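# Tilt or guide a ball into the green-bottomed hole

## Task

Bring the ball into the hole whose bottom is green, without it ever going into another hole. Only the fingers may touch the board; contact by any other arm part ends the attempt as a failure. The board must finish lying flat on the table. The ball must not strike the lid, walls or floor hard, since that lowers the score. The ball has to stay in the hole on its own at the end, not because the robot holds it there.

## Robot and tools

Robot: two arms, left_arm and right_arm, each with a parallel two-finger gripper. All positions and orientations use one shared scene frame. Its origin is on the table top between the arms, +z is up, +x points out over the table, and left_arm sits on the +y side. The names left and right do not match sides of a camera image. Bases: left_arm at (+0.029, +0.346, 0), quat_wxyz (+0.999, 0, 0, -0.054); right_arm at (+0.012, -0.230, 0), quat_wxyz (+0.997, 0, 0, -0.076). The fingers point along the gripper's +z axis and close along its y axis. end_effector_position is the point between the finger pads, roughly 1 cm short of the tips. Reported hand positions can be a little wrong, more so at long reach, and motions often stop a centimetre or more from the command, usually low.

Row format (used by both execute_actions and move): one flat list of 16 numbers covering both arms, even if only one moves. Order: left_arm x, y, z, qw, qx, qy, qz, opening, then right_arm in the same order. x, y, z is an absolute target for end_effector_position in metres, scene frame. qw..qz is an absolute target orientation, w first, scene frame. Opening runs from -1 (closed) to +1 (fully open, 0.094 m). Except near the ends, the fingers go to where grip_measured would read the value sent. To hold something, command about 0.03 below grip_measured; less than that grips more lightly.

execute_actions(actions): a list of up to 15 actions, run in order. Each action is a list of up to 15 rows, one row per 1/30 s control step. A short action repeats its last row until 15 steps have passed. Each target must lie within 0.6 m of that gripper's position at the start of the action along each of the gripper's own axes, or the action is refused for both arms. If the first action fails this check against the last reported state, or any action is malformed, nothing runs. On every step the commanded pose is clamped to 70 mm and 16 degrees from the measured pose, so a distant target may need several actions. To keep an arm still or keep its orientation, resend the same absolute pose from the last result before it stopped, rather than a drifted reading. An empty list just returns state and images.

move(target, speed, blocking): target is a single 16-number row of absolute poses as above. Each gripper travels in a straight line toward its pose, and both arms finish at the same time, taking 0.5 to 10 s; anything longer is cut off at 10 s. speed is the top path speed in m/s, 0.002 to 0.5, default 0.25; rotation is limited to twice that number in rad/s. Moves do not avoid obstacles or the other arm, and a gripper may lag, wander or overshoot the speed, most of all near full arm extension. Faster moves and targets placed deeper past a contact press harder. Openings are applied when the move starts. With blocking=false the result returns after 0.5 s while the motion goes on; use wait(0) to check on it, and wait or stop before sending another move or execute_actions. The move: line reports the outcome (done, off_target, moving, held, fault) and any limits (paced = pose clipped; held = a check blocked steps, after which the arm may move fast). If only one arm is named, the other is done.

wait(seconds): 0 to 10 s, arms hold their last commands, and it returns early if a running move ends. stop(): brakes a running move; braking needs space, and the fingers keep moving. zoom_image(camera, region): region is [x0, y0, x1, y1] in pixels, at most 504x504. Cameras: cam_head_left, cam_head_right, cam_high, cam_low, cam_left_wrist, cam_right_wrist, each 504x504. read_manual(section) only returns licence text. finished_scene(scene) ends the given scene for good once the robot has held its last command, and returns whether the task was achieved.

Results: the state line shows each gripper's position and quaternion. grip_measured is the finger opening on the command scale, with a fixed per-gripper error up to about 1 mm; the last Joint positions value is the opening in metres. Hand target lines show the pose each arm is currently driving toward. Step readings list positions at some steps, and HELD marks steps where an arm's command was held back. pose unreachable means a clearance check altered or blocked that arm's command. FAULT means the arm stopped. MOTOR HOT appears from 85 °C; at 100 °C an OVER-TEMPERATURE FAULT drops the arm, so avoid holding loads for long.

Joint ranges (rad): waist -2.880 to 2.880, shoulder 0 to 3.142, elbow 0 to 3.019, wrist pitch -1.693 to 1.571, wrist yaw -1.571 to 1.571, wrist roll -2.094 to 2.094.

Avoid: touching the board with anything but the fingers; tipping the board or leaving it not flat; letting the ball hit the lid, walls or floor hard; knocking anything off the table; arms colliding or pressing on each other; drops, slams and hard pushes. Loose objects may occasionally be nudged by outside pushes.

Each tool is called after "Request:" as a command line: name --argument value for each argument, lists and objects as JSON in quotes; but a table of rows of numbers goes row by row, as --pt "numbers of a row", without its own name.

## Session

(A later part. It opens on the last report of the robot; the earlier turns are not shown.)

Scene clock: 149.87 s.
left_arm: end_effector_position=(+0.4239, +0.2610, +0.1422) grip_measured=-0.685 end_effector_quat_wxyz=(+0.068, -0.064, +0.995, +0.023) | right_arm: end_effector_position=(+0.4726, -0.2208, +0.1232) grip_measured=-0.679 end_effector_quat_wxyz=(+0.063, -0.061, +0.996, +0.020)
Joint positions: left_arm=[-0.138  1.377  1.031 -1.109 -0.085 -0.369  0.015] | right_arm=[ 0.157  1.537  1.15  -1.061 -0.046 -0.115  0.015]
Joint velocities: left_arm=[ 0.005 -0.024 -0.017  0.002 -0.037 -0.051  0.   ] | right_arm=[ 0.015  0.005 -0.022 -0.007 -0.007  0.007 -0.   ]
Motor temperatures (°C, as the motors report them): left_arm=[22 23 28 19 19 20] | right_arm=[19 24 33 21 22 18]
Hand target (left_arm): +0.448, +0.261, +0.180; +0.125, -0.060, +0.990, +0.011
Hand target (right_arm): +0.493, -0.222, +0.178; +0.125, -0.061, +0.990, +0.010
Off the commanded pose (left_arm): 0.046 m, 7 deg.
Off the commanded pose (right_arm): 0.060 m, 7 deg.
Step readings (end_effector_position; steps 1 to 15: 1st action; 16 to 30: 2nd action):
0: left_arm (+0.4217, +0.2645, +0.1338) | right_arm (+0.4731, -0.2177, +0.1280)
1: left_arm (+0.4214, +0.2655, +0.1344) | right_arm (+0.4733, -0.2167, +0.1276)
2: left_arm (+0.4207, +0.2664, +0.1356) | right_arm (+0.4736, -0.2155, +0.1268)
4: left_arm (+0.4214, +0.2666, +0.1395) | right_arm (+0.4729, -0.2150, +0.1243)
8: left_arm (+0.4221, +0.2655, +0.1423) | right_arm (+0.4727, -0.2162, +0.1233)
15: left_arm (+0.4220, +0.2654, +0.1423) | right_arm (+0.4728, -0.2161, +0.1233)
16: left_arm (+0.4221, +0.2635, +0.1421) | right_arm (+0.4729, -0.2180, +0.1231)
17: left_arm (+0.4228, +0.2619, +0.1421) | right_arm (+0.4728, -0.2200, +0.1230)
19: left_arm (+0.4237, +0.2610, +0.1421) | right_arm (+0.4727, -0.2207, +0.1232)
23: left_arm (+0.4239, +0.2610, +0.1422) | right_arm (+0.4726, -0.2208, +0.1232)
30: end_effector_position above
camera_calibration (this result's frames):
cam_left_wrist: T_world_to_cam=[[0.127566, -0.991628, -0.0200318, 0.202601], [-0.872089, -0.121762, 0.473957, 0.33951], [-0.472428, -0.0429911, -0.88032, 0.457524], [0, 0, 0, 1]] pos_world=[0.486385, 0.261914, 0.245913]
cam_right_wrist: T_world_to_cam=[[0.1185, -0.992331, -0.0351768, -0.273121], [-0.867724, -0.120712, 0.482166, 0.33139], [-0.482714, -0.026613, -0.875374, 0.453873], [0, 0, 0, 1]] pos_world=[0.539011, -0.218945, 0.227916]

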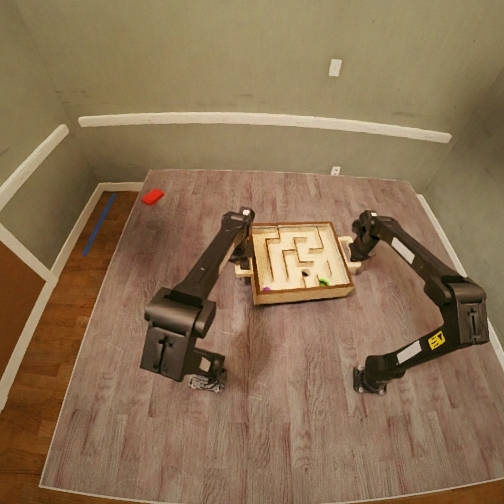

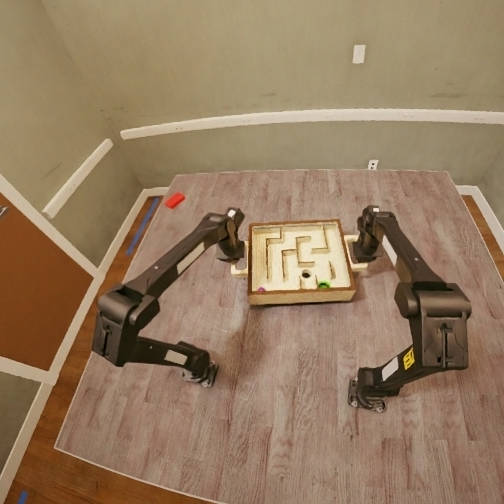

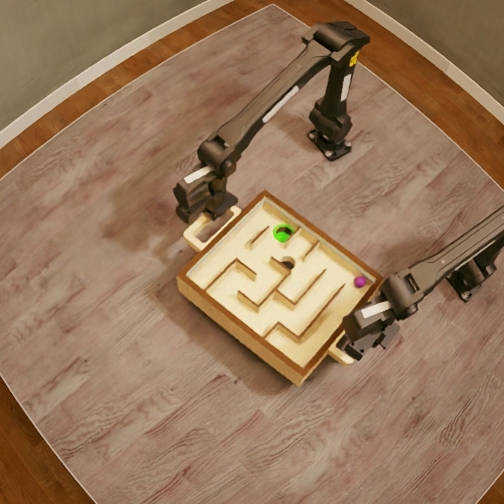

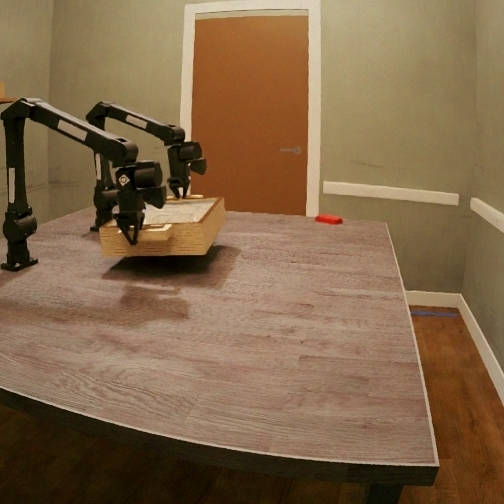

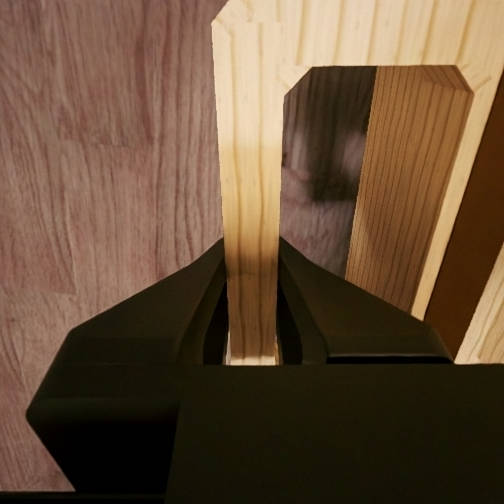

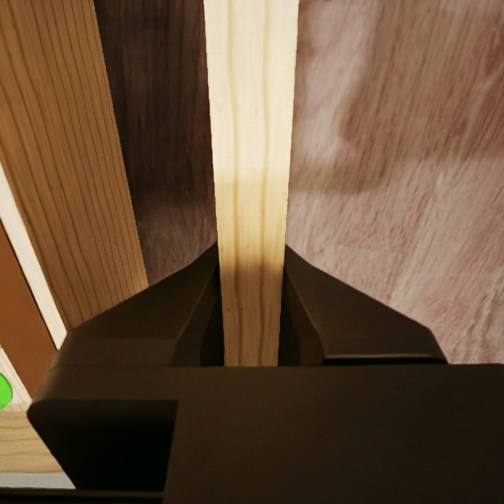

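Request:
execute_actions --actions '[]'

Request:
zoom_image --camera "cam_high" --region '[150,150,420,420]'

Scene clock: 152.43 s.
left_arm: end_effector_position=(+0.4239, +0.2610, +0.1422) grip_measured=-0.685 end_effector_quat_wxyz=(+0.068, -0.064, +0.995, +0.023) | right_arm: end_effector_position=(+0.4726, -0.2208, +0.1232) grip_measured=-0.679 end_effector_quat_wxyz=(+0.063, -0.061, +0.996, +0.020)
Joint positions: left_arm=[-0.138  1.377  1.031 -1.109 -0.085 -0.369  0.015] | right_arm=[ 0.157  1.537  1.15  -1.061 -0.046 -0.115  0.015]
Joint velocities: left_arm=[-0.005 -0.005 -0.022 -0.012  0.007  0.051  0.   ] | right_arm=[ 0.005 -0.005  0.007 -0.002  0.022 -0.051 -0.   ]
Motor temperatures (°C, as the motors report them): left_arm=[22 23 28 19 19 20] | right_arm=[19 24 33 21 22 18]
Hand target (left_arm): +0.448, +0.261, +0.180; +0.125, -0.060, +0.990, +0.011
Hand target (right_arm): +0.493, -0.222, +0.178; +0.125, -0.061, +0.990, +0.010
Off the commanded pose (left_arm): 0.046 m, 7 deg.
Off the commanded pose (right_arm): 0.060 m, 7 deg.
camera_calibration (this result's frames):
cam_left_wrist: T_world_to_cam=[[0.127566, -0.991628, -0.0200318, 0.202601], [-0.872089, -0.121762, 0.473957, 0.33951], [-0.472428, -0.0429911, -0.88032, 0.457524], [0, 0, 0, 1]] pos_world=[0.486385, 0.261914, 0.245913]
cam_right_wrist: T_world_to_cam=[[0.1185, -0.992331, -0.0351768, -0.273121], [-0.867724, -0.120712, 0.482166, 0.33139], [-0.482714, -0.026613, -0.875374, 0.453873], [0, 0, 0, 1]] pos_world=[0.539011, -0.218945, 0.227916]

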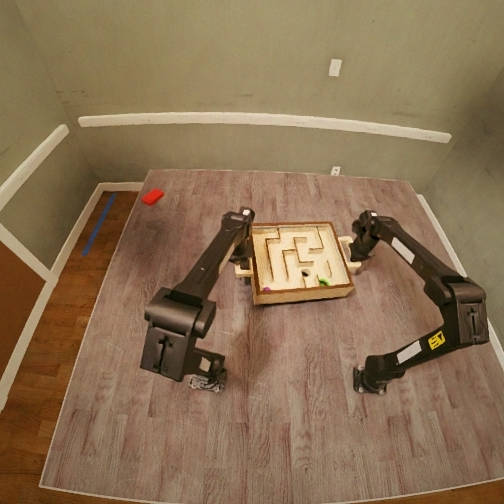

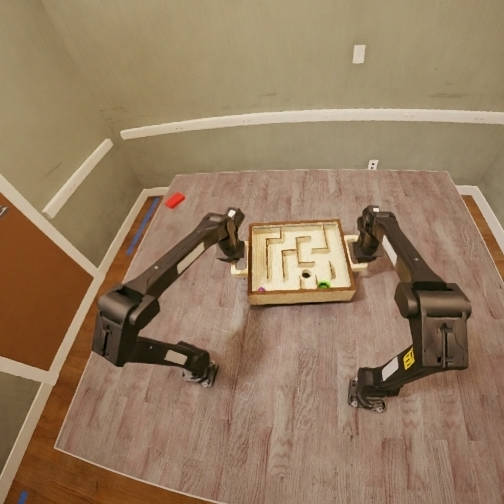

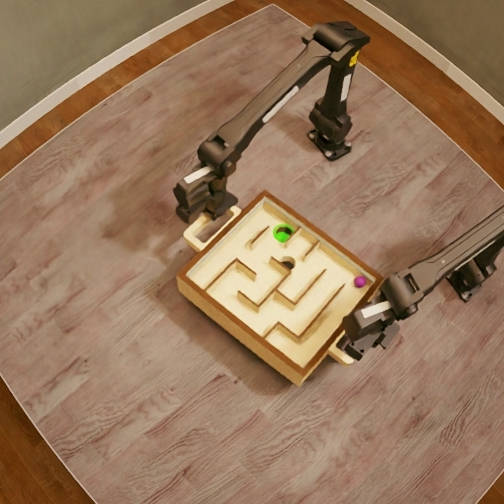

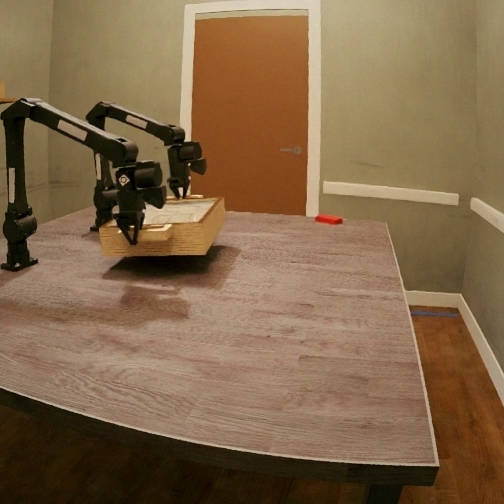

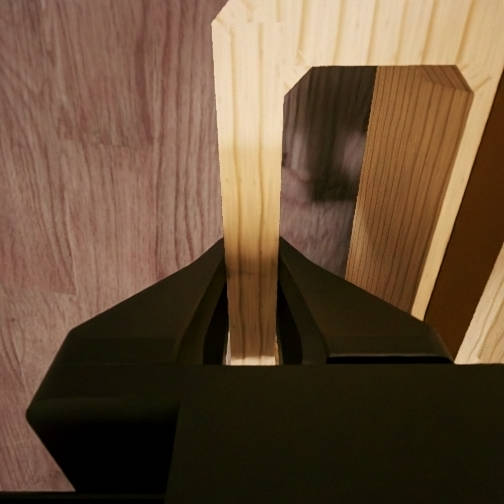

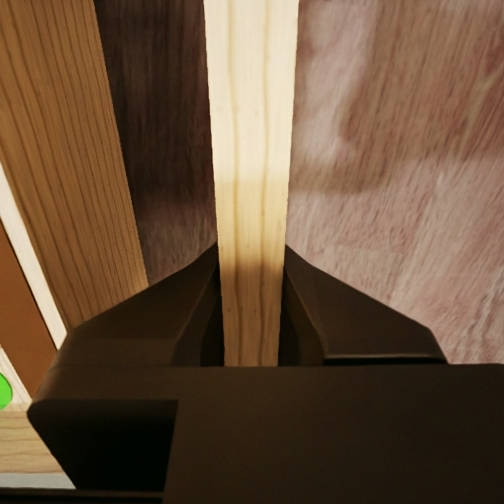

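Region (150, 150, 420, 420) of cam_high's 504x504 image, scaled by 1.867, with more detail than that image has.

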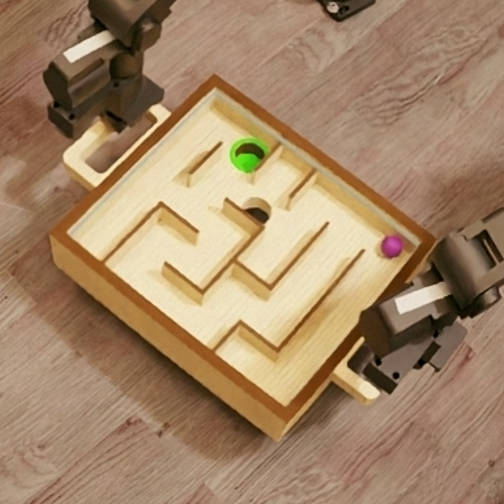

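Request:
execute_actions --actions '[[[0.45,0.261,0.208,0.115,-0.06,0.991,0.045,-0.75,0.497,-0.222,0.152,0.115,-0.06,0.991,0.045,-0.75]],[[0.45,0.261,0.208,0.115,-0.06,0.991,0.045,-0.75,0.497,-0.222,0.152,0.115,-0.06,0.991,0.045,-0.75]],[[0.45,0.261,0.172,0.125,-0.06,0.99,0.0,-0.75,0.497,-0.222,0.18,0.125,-0.06,0.99,0.0,-0.75]]]'

Request:
zoom_image --camera "cam_high" --region '[150,150,420,420]'

Scene clock: 161.77 s.
left_arm: end_effector_position=(+0.4259, +0.2605, +0.1373) grip_measured=-0.686 end_effector_quat_wxyz=(+0.070, -0.062, +0.996, +0.013) | right_arm: end_effector_position=(+0.4707, -0.2221, +0.1261) grip_measured=-0.679 end_effector_quat_wxyz=(+0.063, -0.058, +0.996, +0.010)
Joint positions: left_arm=[-0.129  1.381  1.022 -1.086 -0.065 -0.358  0.015] | right_arm=[ 0.162  1.528  1.147 -1.065 -0.026 -0.105  0.015]
Joint velocities: left_arm=[-0.005 -0.005 -0.002  0.002  0.051 -0.007 -0.001] | right_arm=[-0.005 -0.005 -0.022 -0.002 -0.037  0.007 -0.   ]
Motor temperatures (°C, as the motors report them): left_arm=[22 23 28 19 19 20] | right_arm=[19 24 33 21 22 18]
Hand target (left_arm): +0.448, +0.261, +0.172; +0.125, -0.060, +0.990, +0.001
Hand target (right_arm): +0.492, -0.222, +0.180; +0.125, -0.060, +0.990, +0.000
Off the commanded pose (left_arm): 0.042 m, 7 deg.
Off the commanded pose (right_arm): 0.060 m, 7 deg.
Step readings (end_effector_position; steps 1 to 15: 1st action; 16 to 30: 2nd action; 31 to 45: 3rd action):
0: left_arm (+0.4239, +0.2610, +0.1422) | right_arm (+0.4726, -0.2208, +0.1232)
1: left_arm (+0.4231, +0.2634, +0.1430) | right_arm (+0.4727, -0.2183, +0.1234)
2: left_arm (+0.4212, +0.2657, +0.1449) | right_arm (+0.4728, -0.2157, +0.1238)
4: left_arm (+0.4207, +0.2667, +0.1511) | right_arm (+0.4719, -0.2142, +0.1229)
8: left_arm (+0.4233, +0.2660, +0.1576) | right_arm (+0.4724, -0.2142, +0.1229)
15: left_arm (+0.4229, +0.2656, +0.1578) | right_arm (+0.4725, -0.2146, +0.1229)
16: left_arm (+0.4229, +0.2656, +0.1578) | right_arm (+0.4725, -0.2146, +0.1229)
17: left_arm (+0.4229, +0.2656, +0.1578) | right_arm (+0.4725, -0.2146, +0.1229)
19: left_arm (+0.4229, +0.2656, +0.1578) | right_arm (+0.4725, -0.2146, +0.1229)
23: left_arm (+0.4229, +0.2656, +0.1578) | right_arm (+0.4725, -0.2146, +0.1229)
30: left_arm (+0.4229, +0.2656, +0.1578) | right_arm (+0.4725, -0.2146, +0.1229)
31: left_arm (+0.4237, +0.2628, +0.1561) | right_arm (+0.4723, -0.2178, +0.1225)
32: left_arm (+0.4265, +0.2601, +0.1533) | right_arm (+0.4718, -0.2209, +0.1223)
34: left_arm (+0.4274, +0.2597, +0.1443) | right_arm (+0.4719, -0.2224, +0.1248)
38: left_arm (+0.4250, +0.2604, +0.1372) | right_arm (+0.4709, -0.2221, +0.1262)
45: end_effector_position above
camera_calibration (this result's frames):
cam_left_wrist: T_world_to_cam=[[0.122741, -0.992439, -0.000122596, 0.20135], [-0.874615, -0.108227, 0.472584, 0.341253], [-0.469024, -0.0578982, -0.881286, 0.456734], [0, 0, 0, 1]] pos_world=[0.48797, 0.263204, 0.241267]
cam_right_wrist: T_world_to_cam=[[0.110816, -0.993715, -0.0158427, -0.273184], [-0.869963, -0.104698, 0.481874, 0.332823], [-0.480504, -0.0396168, -0.876097, 0.451626], [0, 0, 0, 1]] pos_world=[0.536825, -0.218729, 0.230961]

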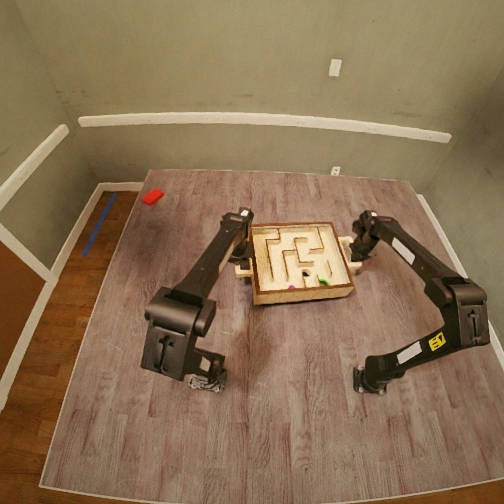

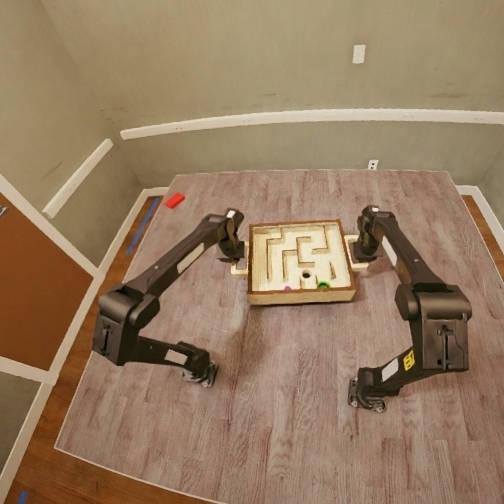

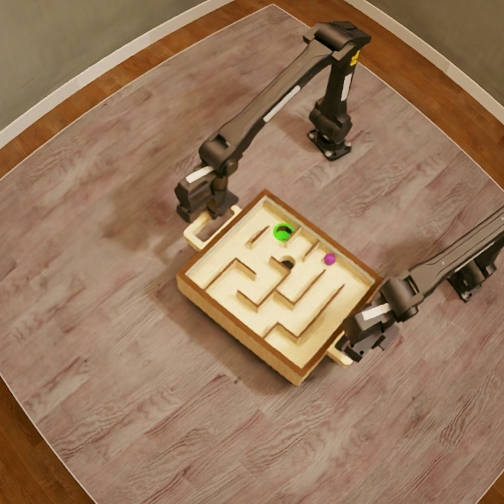

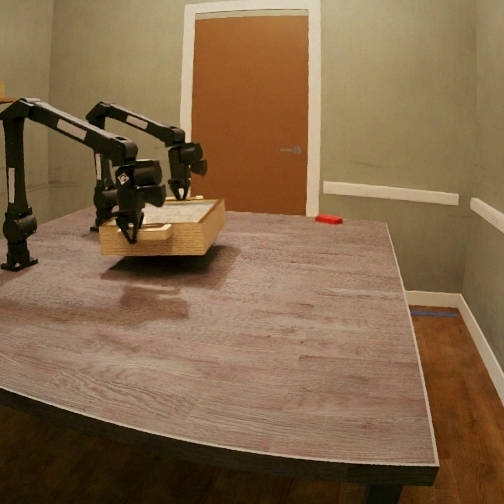

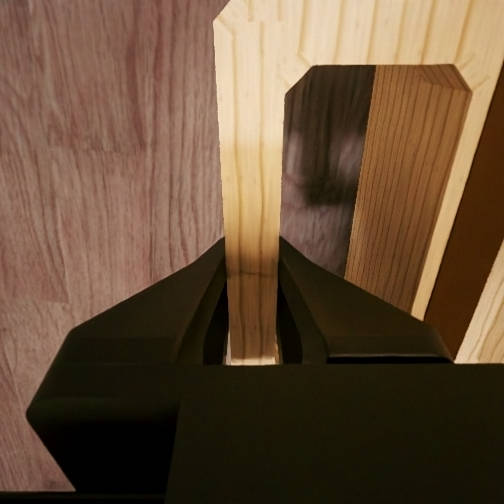

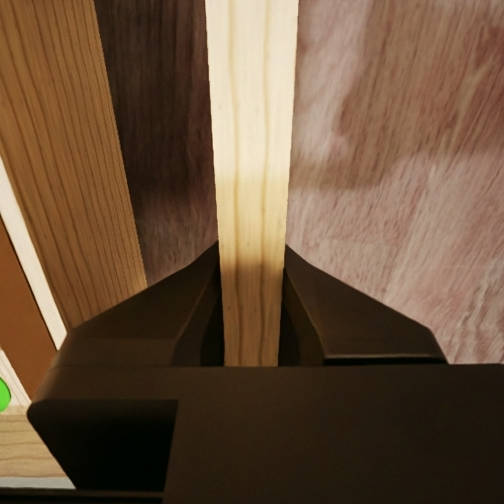

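Region (150, 150, 420, 420) of cam_high's 504x504 image, scaled by 1.867, with more detail than that image has.

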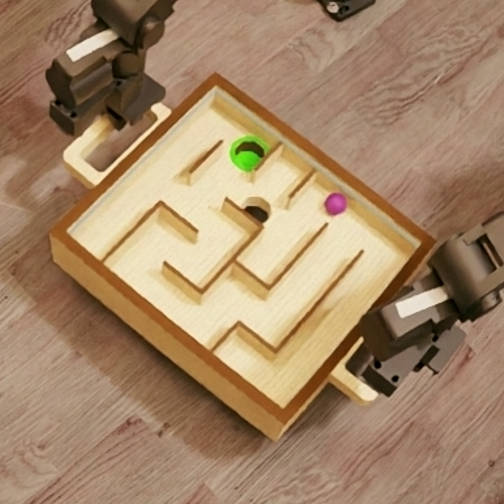

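Request:
execute_actions --actions '[]'

Request:
zoom_image --camera "cam_high" --region '[150,150,420,420]'

Scene clock: 165.27 s.
left_arm: end_effector_position=(+0.4259, +0.2605, +0.1373) grip_measured=-0.686 end_effector_quat_wxyz=(+0.070, -0.062, +0.996, +0.013) | right_arm: end_effector_position=(+0.4707, -0.2221, +0.1261) grip_measured=-0.679 end_effector_quat_wxyz=(+0.063, -0.058, +0.996, +0.010)
Joint positions: left_arm=[-0.129  1.381  1.022 -1.086 -0.065 -0.358  0.015] | right_arm=[ 0.162  1.528  1.147 -1.065 -0.026 -0.105  0.015]
Joint velocities: left_arm=[ 0.005  0.005 -0.012 -0.007  0.051  0.022 -0.001] | right_arm=[ 0.015 -0.005  0.012  0.007 -0.037 -0.081 -0.001]
Motor temperatures (°C, as the motors report them): left_arm=[22 23 28 19 19 20] | right_arm=[19 24 34 21 22 18]
Hand target (left_arm): +0.448, +0.261, +0.172; +0.125, -0.060, +0.990, +0.001
Hand target (right_arm): +0.492, -0.222, +0.180; +0.125, -0.060, +0.990, +0.000
Off the commanded pose (left_arm): 0.042 m, 7 deg.
Off the commanded pose (right_arm): 0.060 m, 7 deg.
camera_calibration (this result's frames):
cam_left_wrist: T_world_to_cam=[[0.122741, -0.992439, -0.000122596, 0.20135], [-0.874615, -0.108227, 0.472584, 0.341253], [-0.469024, -0.0578982, -0.881286, 0.456734], [0, 0, 0, 1]] pos_world=[0.48797, 0.263204, 0.241267]
cam_right_wrist: T_world_to_cam=[[0.110816, -0.993715, -0.0158427, -0.273184], [-0.869963, -0.104698, 0.481874, 0.332823], [-0.480504, -0.0396168, -0.876097, 0.451626], [0, 0, 0, 1]] pos_world=[0.536825, -0.218729, 0.230961]

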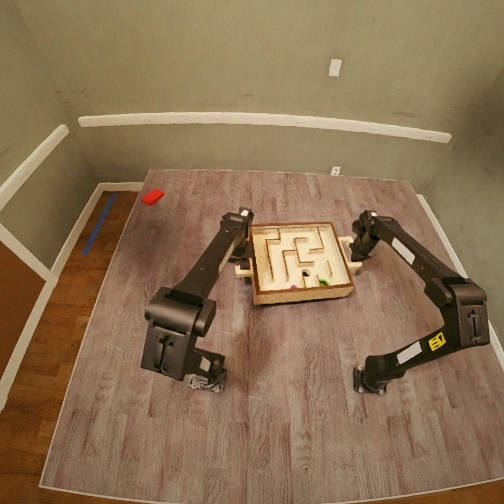

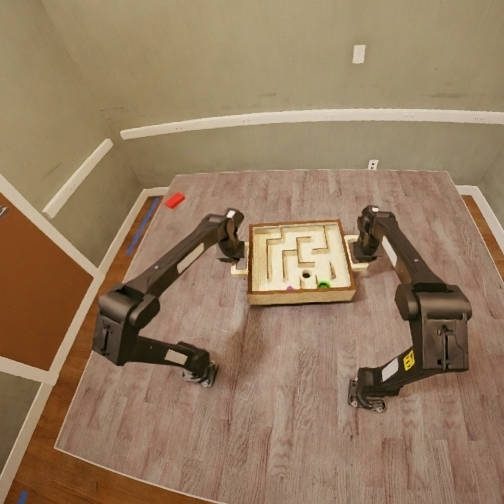

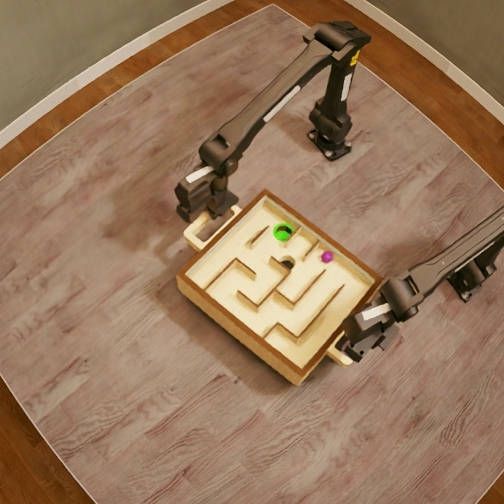

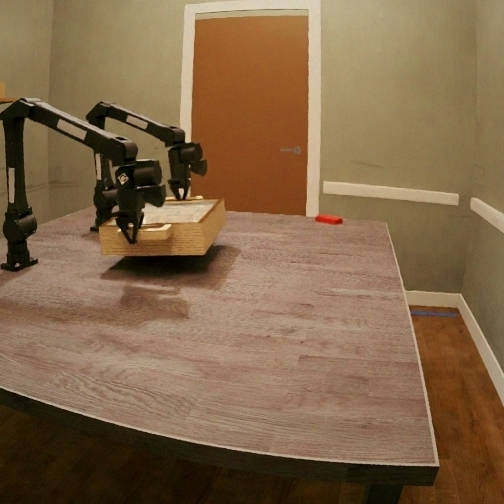

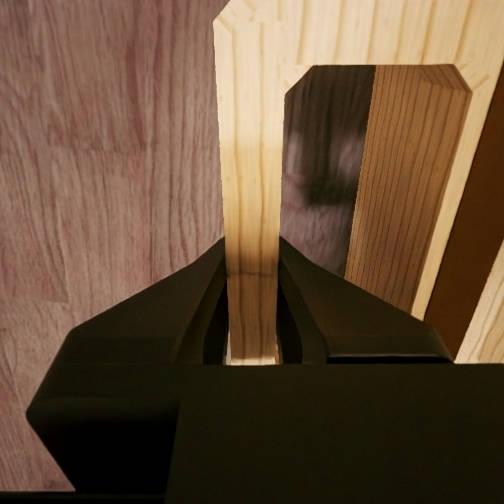

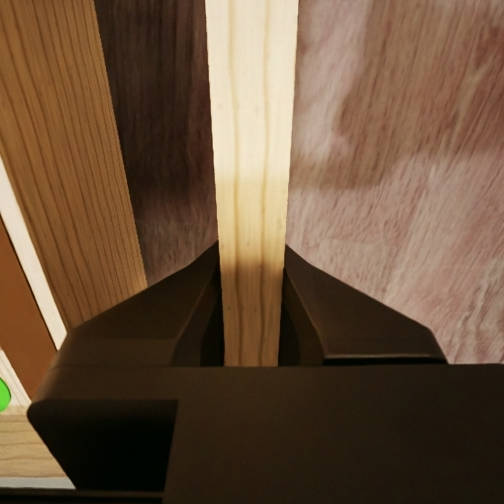

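Region (150, 150, 420, 420) of cam_high's 504x504 image, scaled by 1.867, with more detail than that image has.

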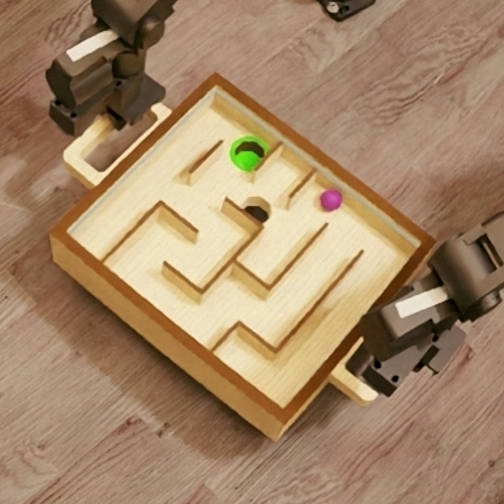

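Request:
execute_actions --actions '[[[0.45,0.261,0.163,0.125,-0.06,0.99,-0.025,-0.75,0.497,-0.222,0.195,0.125,-0.06,0.99,-0.025,-0.75]],[[0.45,0.261,0.163,0.125,-0.06,0.99,-0.025,-0.75,0.497,-0.222,0.195,0.125,-0.06,0.99,-0.025,-0.75]],[[0.45,0.261,0.188,0.125,-0.06,0.99,0.022,-0.75,0.497,-0.222,0.168,0.125,-0.06,0.99,0.022,-0.75]]]'

Request:
zoom_image --camera "cam_high" --region '[150,150,420,420]'

Scene clock: 171.63 s.
left_arm: end_effector_position=(+0.4231, +0.2648, +0.1378) grip_measured=-0.686 end_effector_quat_wxyz=(+0.069, -0.064, +0.995, +0.023) | right_arm: end_effector_position=(+0.4704, -0.2179, +0.1334) grip_measured=-0.679 end_effector_quat_wxyz=(+0.068, -0.059, +0.996, +0.024)
Joint positions: left_arm=[-0.128  1.376  1.018 -1.094 -0.084 -0.361  0.015] | right_arm=[ 0.16   1.516  1.153 -1.074 -0.054 -0.107  0.015]
Joint velocities: left_arm=[-0.015 -0.015 -0.007 -0.012 -0.037 -0.037  0.   ] | right_arm=[-0.005 -0.005  0.027  0.002  0.007 -0.007  0.   ]
Motor temperatures (°C, as the motors report them): left_arm=[22 23 28 19 19 20] | right_arm=[19 24 34 21 22 18]
Hand target (left_arm): +0.448, +0.261, +0.187; +0.125, -0.060, +0.990, +0.022
Hand target (right_arm): +0.494, -0.222, +0.170; +0.125, -0.061, +0.990, +0.021
Off the commanded pose (left_arm): 0.057 m, 6 deg.
Off the commanded pose (right_arm): 0.044 m, 7 deg.
Step readings (end_effector_position; steps 1 to 15: 1st action; 16 to 30: 2nd action; 31 to 45: 3rd action):
0: left_arm (+0.4259, +0.2605, +0.1373) | right_arm (+0.4707, -0.2221, +0.1261)
1: left_arm (+0.4258, +0.2589, +0.1364) | right_arm (+0.4700, -0.2237, +0.1261)
2: left_arm (+0.4266, +0.2582, +0.1349) | right_arm (+0.4689, -0.2248, +0.1271)
4: left_arm (+0.4250, +0.2594, +0.1295) | right_arm (+0.4670, -0.2239, +0.1308)
8: left_arm (+0.4227, +0.2618, +0.1263) | right_arm (+0.4644, -0.2216, +0.1338)
15: left_arm (+0.4236, +0.2616, +0.1264) | right_arm (+0.4644, -0.2218, +0.1338)
16: left_arm (+0.4236, +0.2616, +0.1264) | right_arm (+0.4644, -0.2218, +0.1338)
17: left_arm (+0.4236, +0.2616, +0.1264) | right_arm (+0.4644, -0.2218, +0.1338)
19: left_arm (+0.4236, +0.2616, +0.1264) | right_arm (+0.4644, -0.2218, +0.1338)
23: left_arm (+0.4236, +0.2616, +0.1264) | right_arm (+0.4644, -0.2218, +0.1338)
30: left_arm (+0.4236, +0.2616, +0.1264) | right_arm (+0.4644, -0.2218, +0.1338)
31: left_arm (+0.4229, +0.2648, +0.1265) | right_arm (+0.4651, -0.2185, +0.1339)
32: left_arm (+0.4216, +0.2678, +0.1274) | right_arm (+0.4667, -0.2154, +0.1342)
34: left_arm (+0.4205, +0.2676, +0.1317) | right_arm (+0.4683, -0.2151, +0.1331)
38: left_arm (+0.4233, +0.2653, +0.1375) | right_arm (+0.4699, -0.2175, +0.1333)
45: end_effector_position above
camera_calibration (this result's frames):
cam_left_wrist: T_world_to_cam=[[0.128734, -0.991488, -0.0194757, 0.205824], [-0.872887, -0.122611, 0.472266, 0.34215], [-0.470634, -0.0437965, -0.881241, 0.453102], [0, 0, 0, 1]] pos_world=[0.485407, 0.265868, 0.241714]
cam_right_wrist: T_world_to_cam=[[0.11579, -0.992365, -0.0424764, -0.267404], [-0.873175, -0.12208, 0.47187, 0.328518], [-0.473453, -0.0175484, -0.880644, 0.460122], [0, 0, 0, 1]] pos_world=[0.535663, -0.217183, 0.238828]

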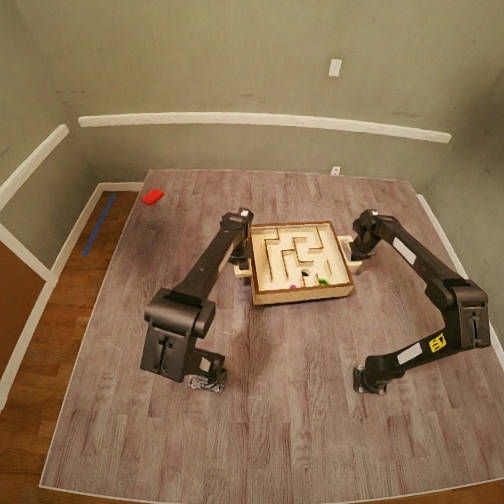

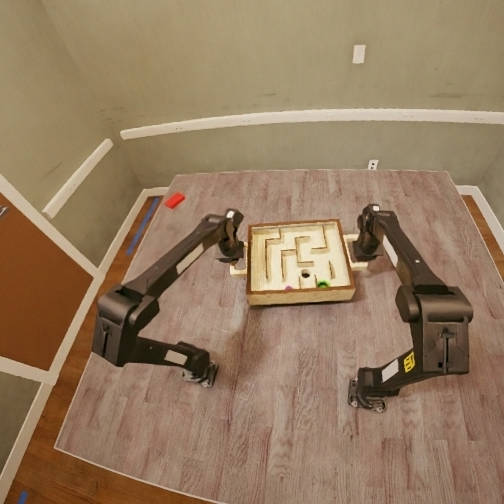

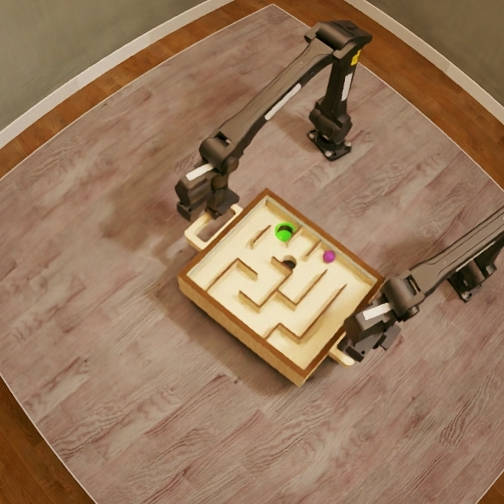

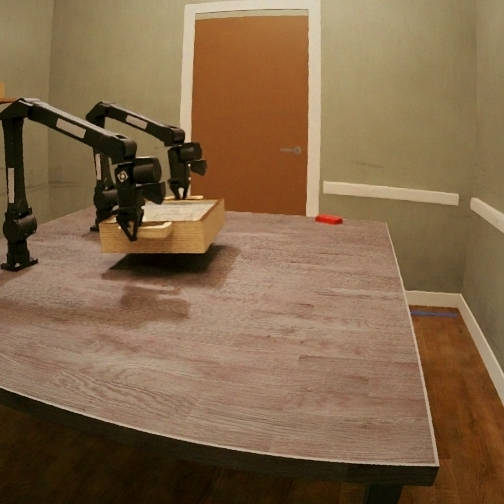

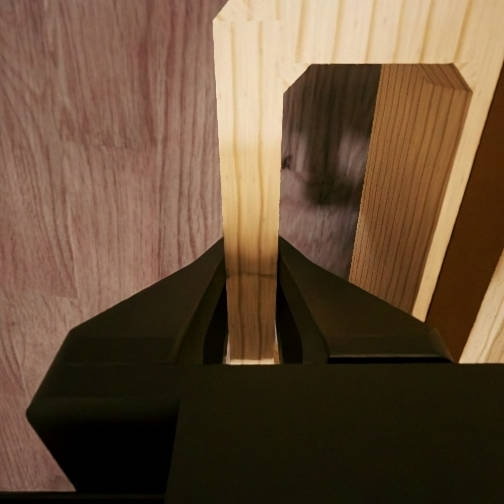

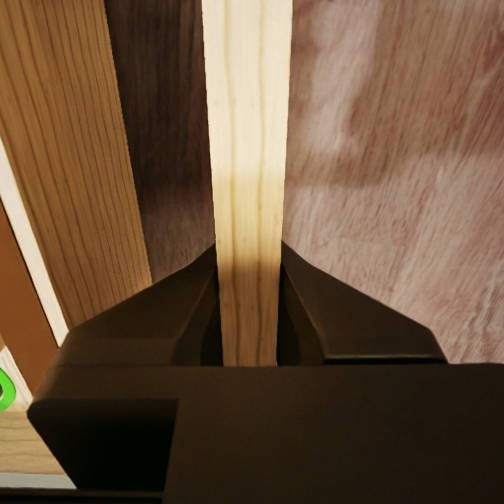

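Region (150, 150, 420, 420) of cam_high's 504x504 image, scaled by 1.867, with more detail than that image has.

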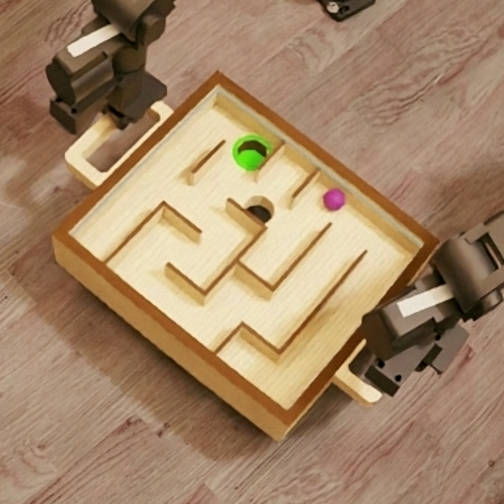

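Request:
execute_actions --actions '[[[0.45,0.261,0.152,0.115,-0.06,0.991,-0.045,-0.75,0.497,-0.222,0.205,0.115,-0.06,0.991,-0.045,-0.75]],[[0.45,0.261,0.152,0.115,-0.06,0.991,-0.045,-0.75,0.497,-0.222,0.205,0.115,-0.06,0.991,-0.045,-0.75]],[[0.45,0.261,0.19,0.125,-0.06,0.99,0.022,-0.75,0.497,-0.222,0.165,0.125,-0.06,0.99,0.022,-0.75]]]'

Request:
zoom_image --camera "cam_high" --region '[150,150,420,420]'

Scene clock: 178.90 s.
left_arm: end_effector_position=(+0.4222, +0.2654, +0.1387) grip_measured=-0.683 end_effector_quat_wxyz=(+0.068, -0.065, +0.995, +0.027) | right_arm: end_effector_position=(+0.4716, -0.2171, +0.1310) grip_measured=-0.677 end_effector_quat_wxyz=(+0.068, -0.061, +0.995, +0.027)
Joint positions: left_arm=[-0.131  1.374  1.019 -1.1   -0.092 -0.364  0.015] | right_arm=[ 0.159  1.521  1.152 -1.068 -0.062 -0.112  0.015]
Joint velocities: left_arm=[-0.005 -0.015 -0.012 -0.002 -0.051 -0.022  0.   ] | right_arm=[-0.005 -0.015 -0.022  0.002 -0.022  0.022  0.001]
Motor temperatures (°C, as the motors report them): left_arm=[22 23 29 19 19 20] | right_arm=[19 24 34 21 22 18]
Hand target (left_arm): +0.448, +0.262, +0.189; +0.125, -0.060, +0.990, +0.022
Hand target (right_arm): +0.495, -0.222, +0.167; +0.125, -0.061, +0.990, +0.022
Off the commanded pose (left_arm): 0.059 m, 7 deg.
Off the commanded pose (right_arm): 0.043 m, 7 deg.
Step readings (end_effector_position; steps 1 to 15: 1st action; 16 to 30: 2nd action; 31 to 45: 3rd action):
0: left_arm (+0.4231, +0.2649, +0.1378) | right_arm (+0.4704, -0.2179, +0.1334)
1: left_arm (+0.4235, +0.2604, +0.1369) | right_arm (+0.4694, -0.2225, +0.1336)
2: left_arm (+0.4257, +0.2568, +0.1352) | right_arm (+0.4671, -0.2266, +0.1349)
4: left_arm (+0.4246, +0.2578, +0.1253) | right_arm (+0.4656, -0.2258, +0.1424)
8: left_arm (+0.4223, +0.2615, +0.1170) | right_arm (+0.4665, -0.2215, +0.1481)
15: left_arm (+0.4232, +0.2616, +0.1171) | right_arm (+0.4661, -0.2214, +0.1480)
16: left_arm (+0.4232, +0.2616, +0.1171) | right_arm (+0.4661, -0.2214, +0.1480)
17: left_arm (+0.4232, +0.2616, +0.1171) | right_arm (+0.4661, -0.2214, +0.1480)
19: left_arm (+0.4232, +0.2616, +0.1171) | right_arm (+0.4661, -0.2214, +0.1480)
23: left_arm (+0.4232, +0.2616, +0.1171) | right_arm (+0.4661, -0.2214, +0.1480)
30: left_arm (+0.4232, +0.2616, +0.1171) | right_arm (+0.4661, -0.2214, +0.1480)
31: left_arm (+0.4229, +0.2662, +0.1174) | right_arm (+0.4672, -0.2169, +0.1470)
32: left_arm (+0.4215, +0.2705, +0.1190) | right_arm (+0.4704, -0.2123, +0.1454)
34: left_arm (+0.4212, +0.2699, +0.1275) | right_arm (+0.4719, -0.2127, +0.1370)
38: left_arm (+0.4231, +0.2656, +0.1386) | right_arm (+0.4706, -0.2170, +0.1309)
45: end_effector_position above
camera_calibration (this result's frames):
cam_left_wrist: T_world_to_cam=[[0.130012, -0.991111, -0.0281953, 0.207124], [-0.871982, -0.127829, 0.472553, 0.341989], [-0.471957, -0.036852, -0.880851, 0.452085], [0, 0, 0, 1]] pos_world=[0.484644, 0.265659, 0.242451]
cam_right_wrist: T_world_to_cam=[[0.119823, -0.991544, -0.0498196, -0.26756], [-0.872572, -0.129117, 0.471113, 0.329129], [-0.473562, -0.0129791, -0.880665, 0.459675], [0, 0, 0, 1]] pos_world=[0.536933, -0.216836, 0.236433]

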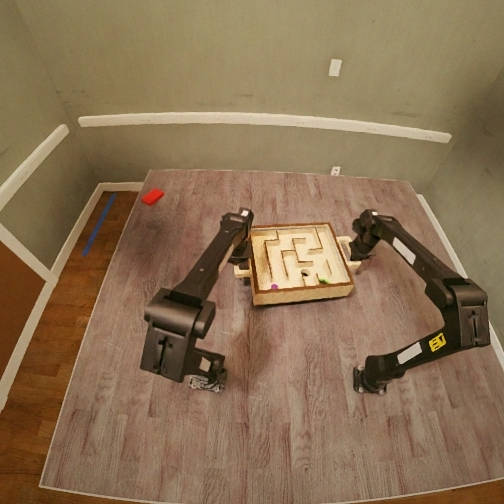

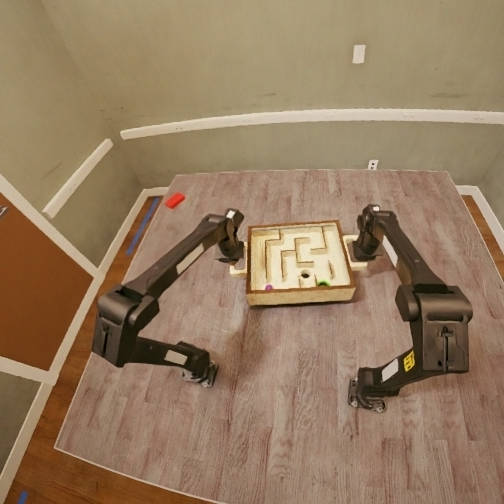

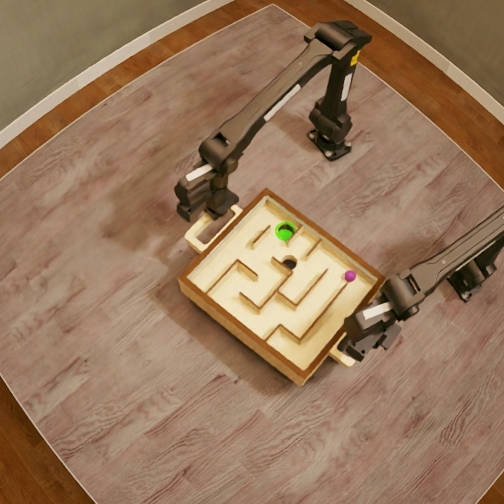

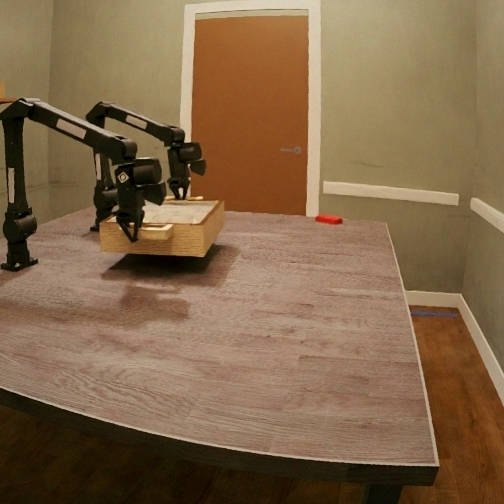

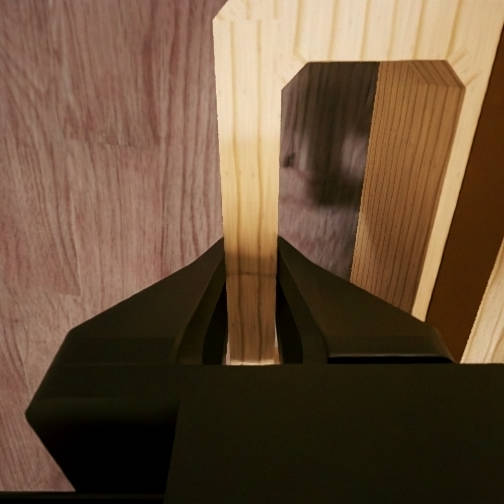

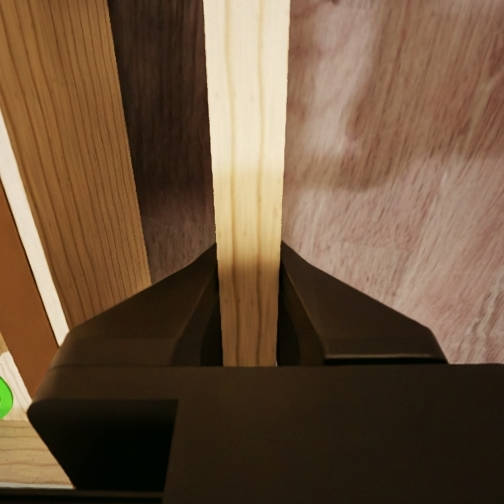

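Region (150, 150, 420, 420) of cam_high's 504x504 image, scaled by 1.867, with more detail than that image has.

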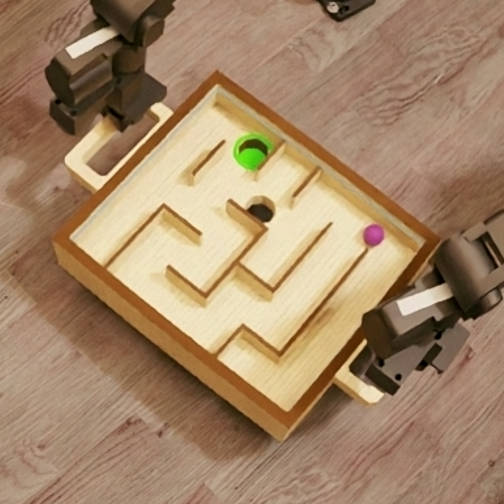

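Request:
execute_actions --actions '[]'

Request:
zoom_image --camera "cam_high" --region '[150,150,420,420]'

Scene clock: 180.27 s.
left_arm: end_effector_position=(+0.4222, +0.2654, +0.1387) grip_measured=-0.683 end_effector_quat_wxyz=(+0.068, -0.065, +0.995, +0.027) | right_arm: end_effector_position=(+0.4716, -0.2171, +0.1310) grip_measured=-0.677 end_effector_quat_wxyz=(+0.068, -0.061, +0.995, +0.027)
Joint positions: left_arm=[-0.131  1.374  1.019 -1.1   -0.092 -0.364  0.015] | right_arm=[ 0.159  1.521  1.152 -1.068 -0.062 -0.112  0.015]
Joint velocities: left_arm=[-0.005 -0.005 -0.012 -0.022 -0.022  0.007  0.   ] | right_arm=[-0.015 -0.005 -0.007  0.012 -0.007  0.007 -0.001]
Motor temperatures (°C, as the motors report them): left_arm=[22 23 29 19 19 20] | right_arm=[19 24 34 21 22 18]
Hand target (left_arm): +0.448, +0.262, +0.189; +0.125, -0.060, +0.990, +0.022
Hand target (right_arm): +0.495, -0.222, +0.167; +0.125, -0.061, +0.990, +0.022
Off the commanded pose (left_arm): 0.059 m, 7 deg.
Off the commanded pose (right_arm): 0.043 m, 7 deg.
camera_calibration (this result's frames):
cam_left_wrist: T_world_to_cam=[[0.130012, -0.991111, -0.0281953, 0.207124], [-0.871982, -0.127829, 0.472553, 0.341989], [-0.471957, -0.036852, -0.880851, 0.452085], [0, 0, 0, 1]] pos_world=[0.484644, 0.265659, 0.242451]
cam_right_wrist: T_world_to_cam=[[0.120199, -0.991502, -0.0497667, -0.267735], [-0.872534, -0.129422, 0.471099, 0.329046], [-0.473536, -0.0132023, -0.880675, 0.459615], [0, 0, 0, 1]] pos_world=[0.53693, -0.216806, 0.236434]

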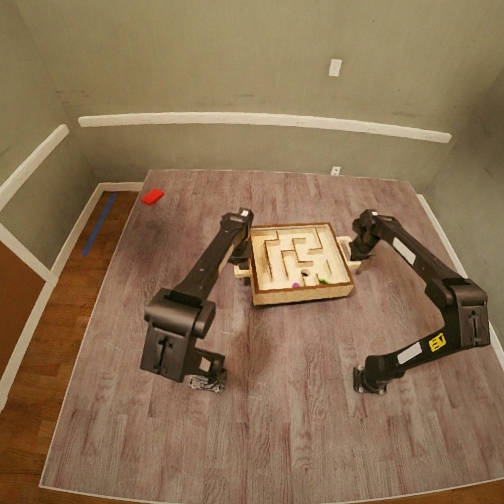

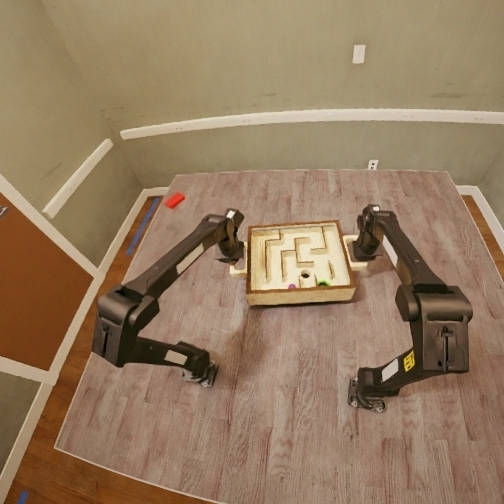

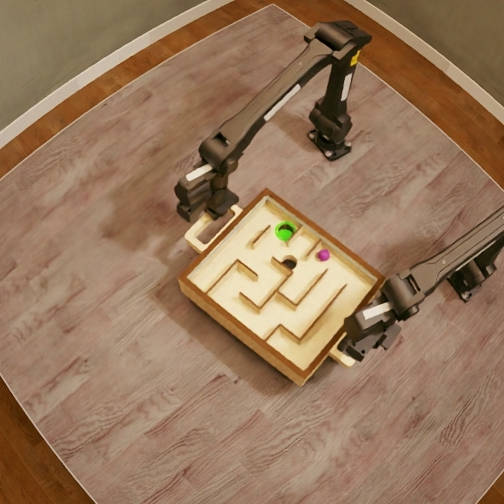

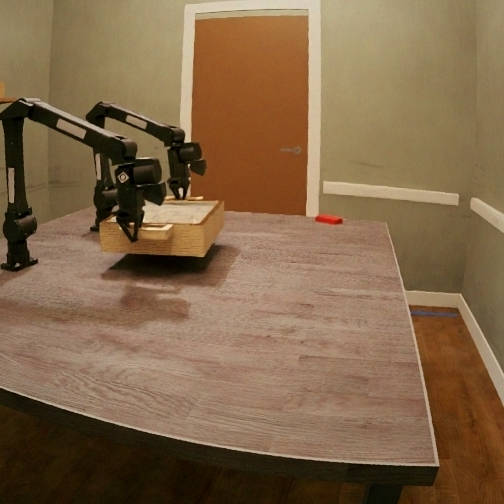

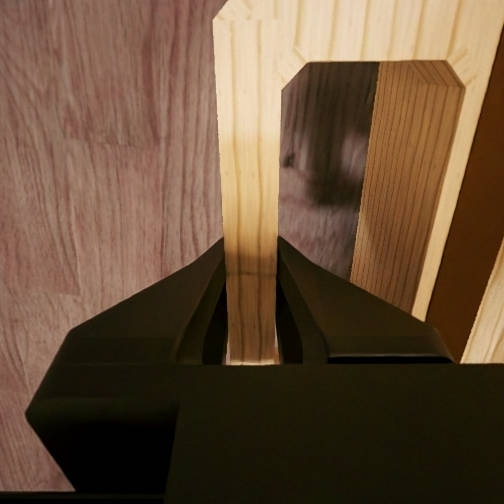

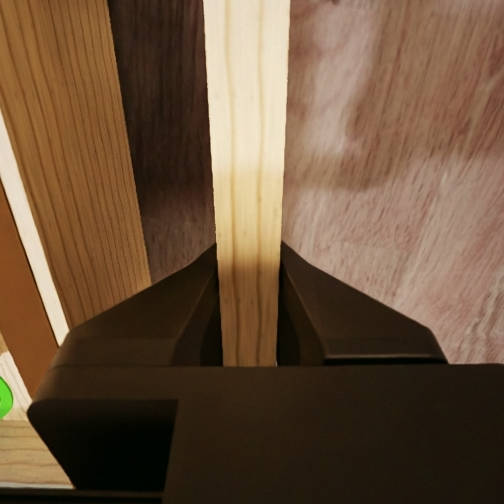

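Region (150, 150, 420, 420) of cam_high's 504x504 image, scaled by 1.867, with more detail than that image has.

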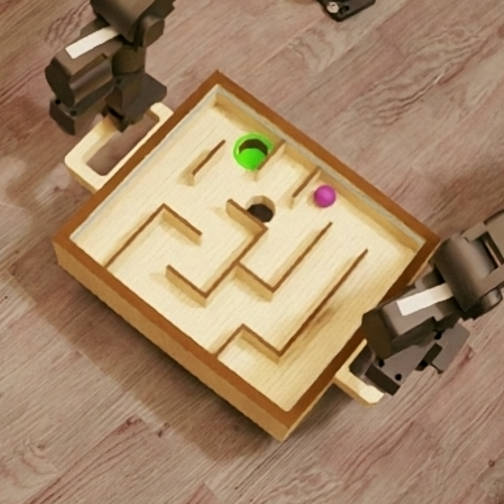

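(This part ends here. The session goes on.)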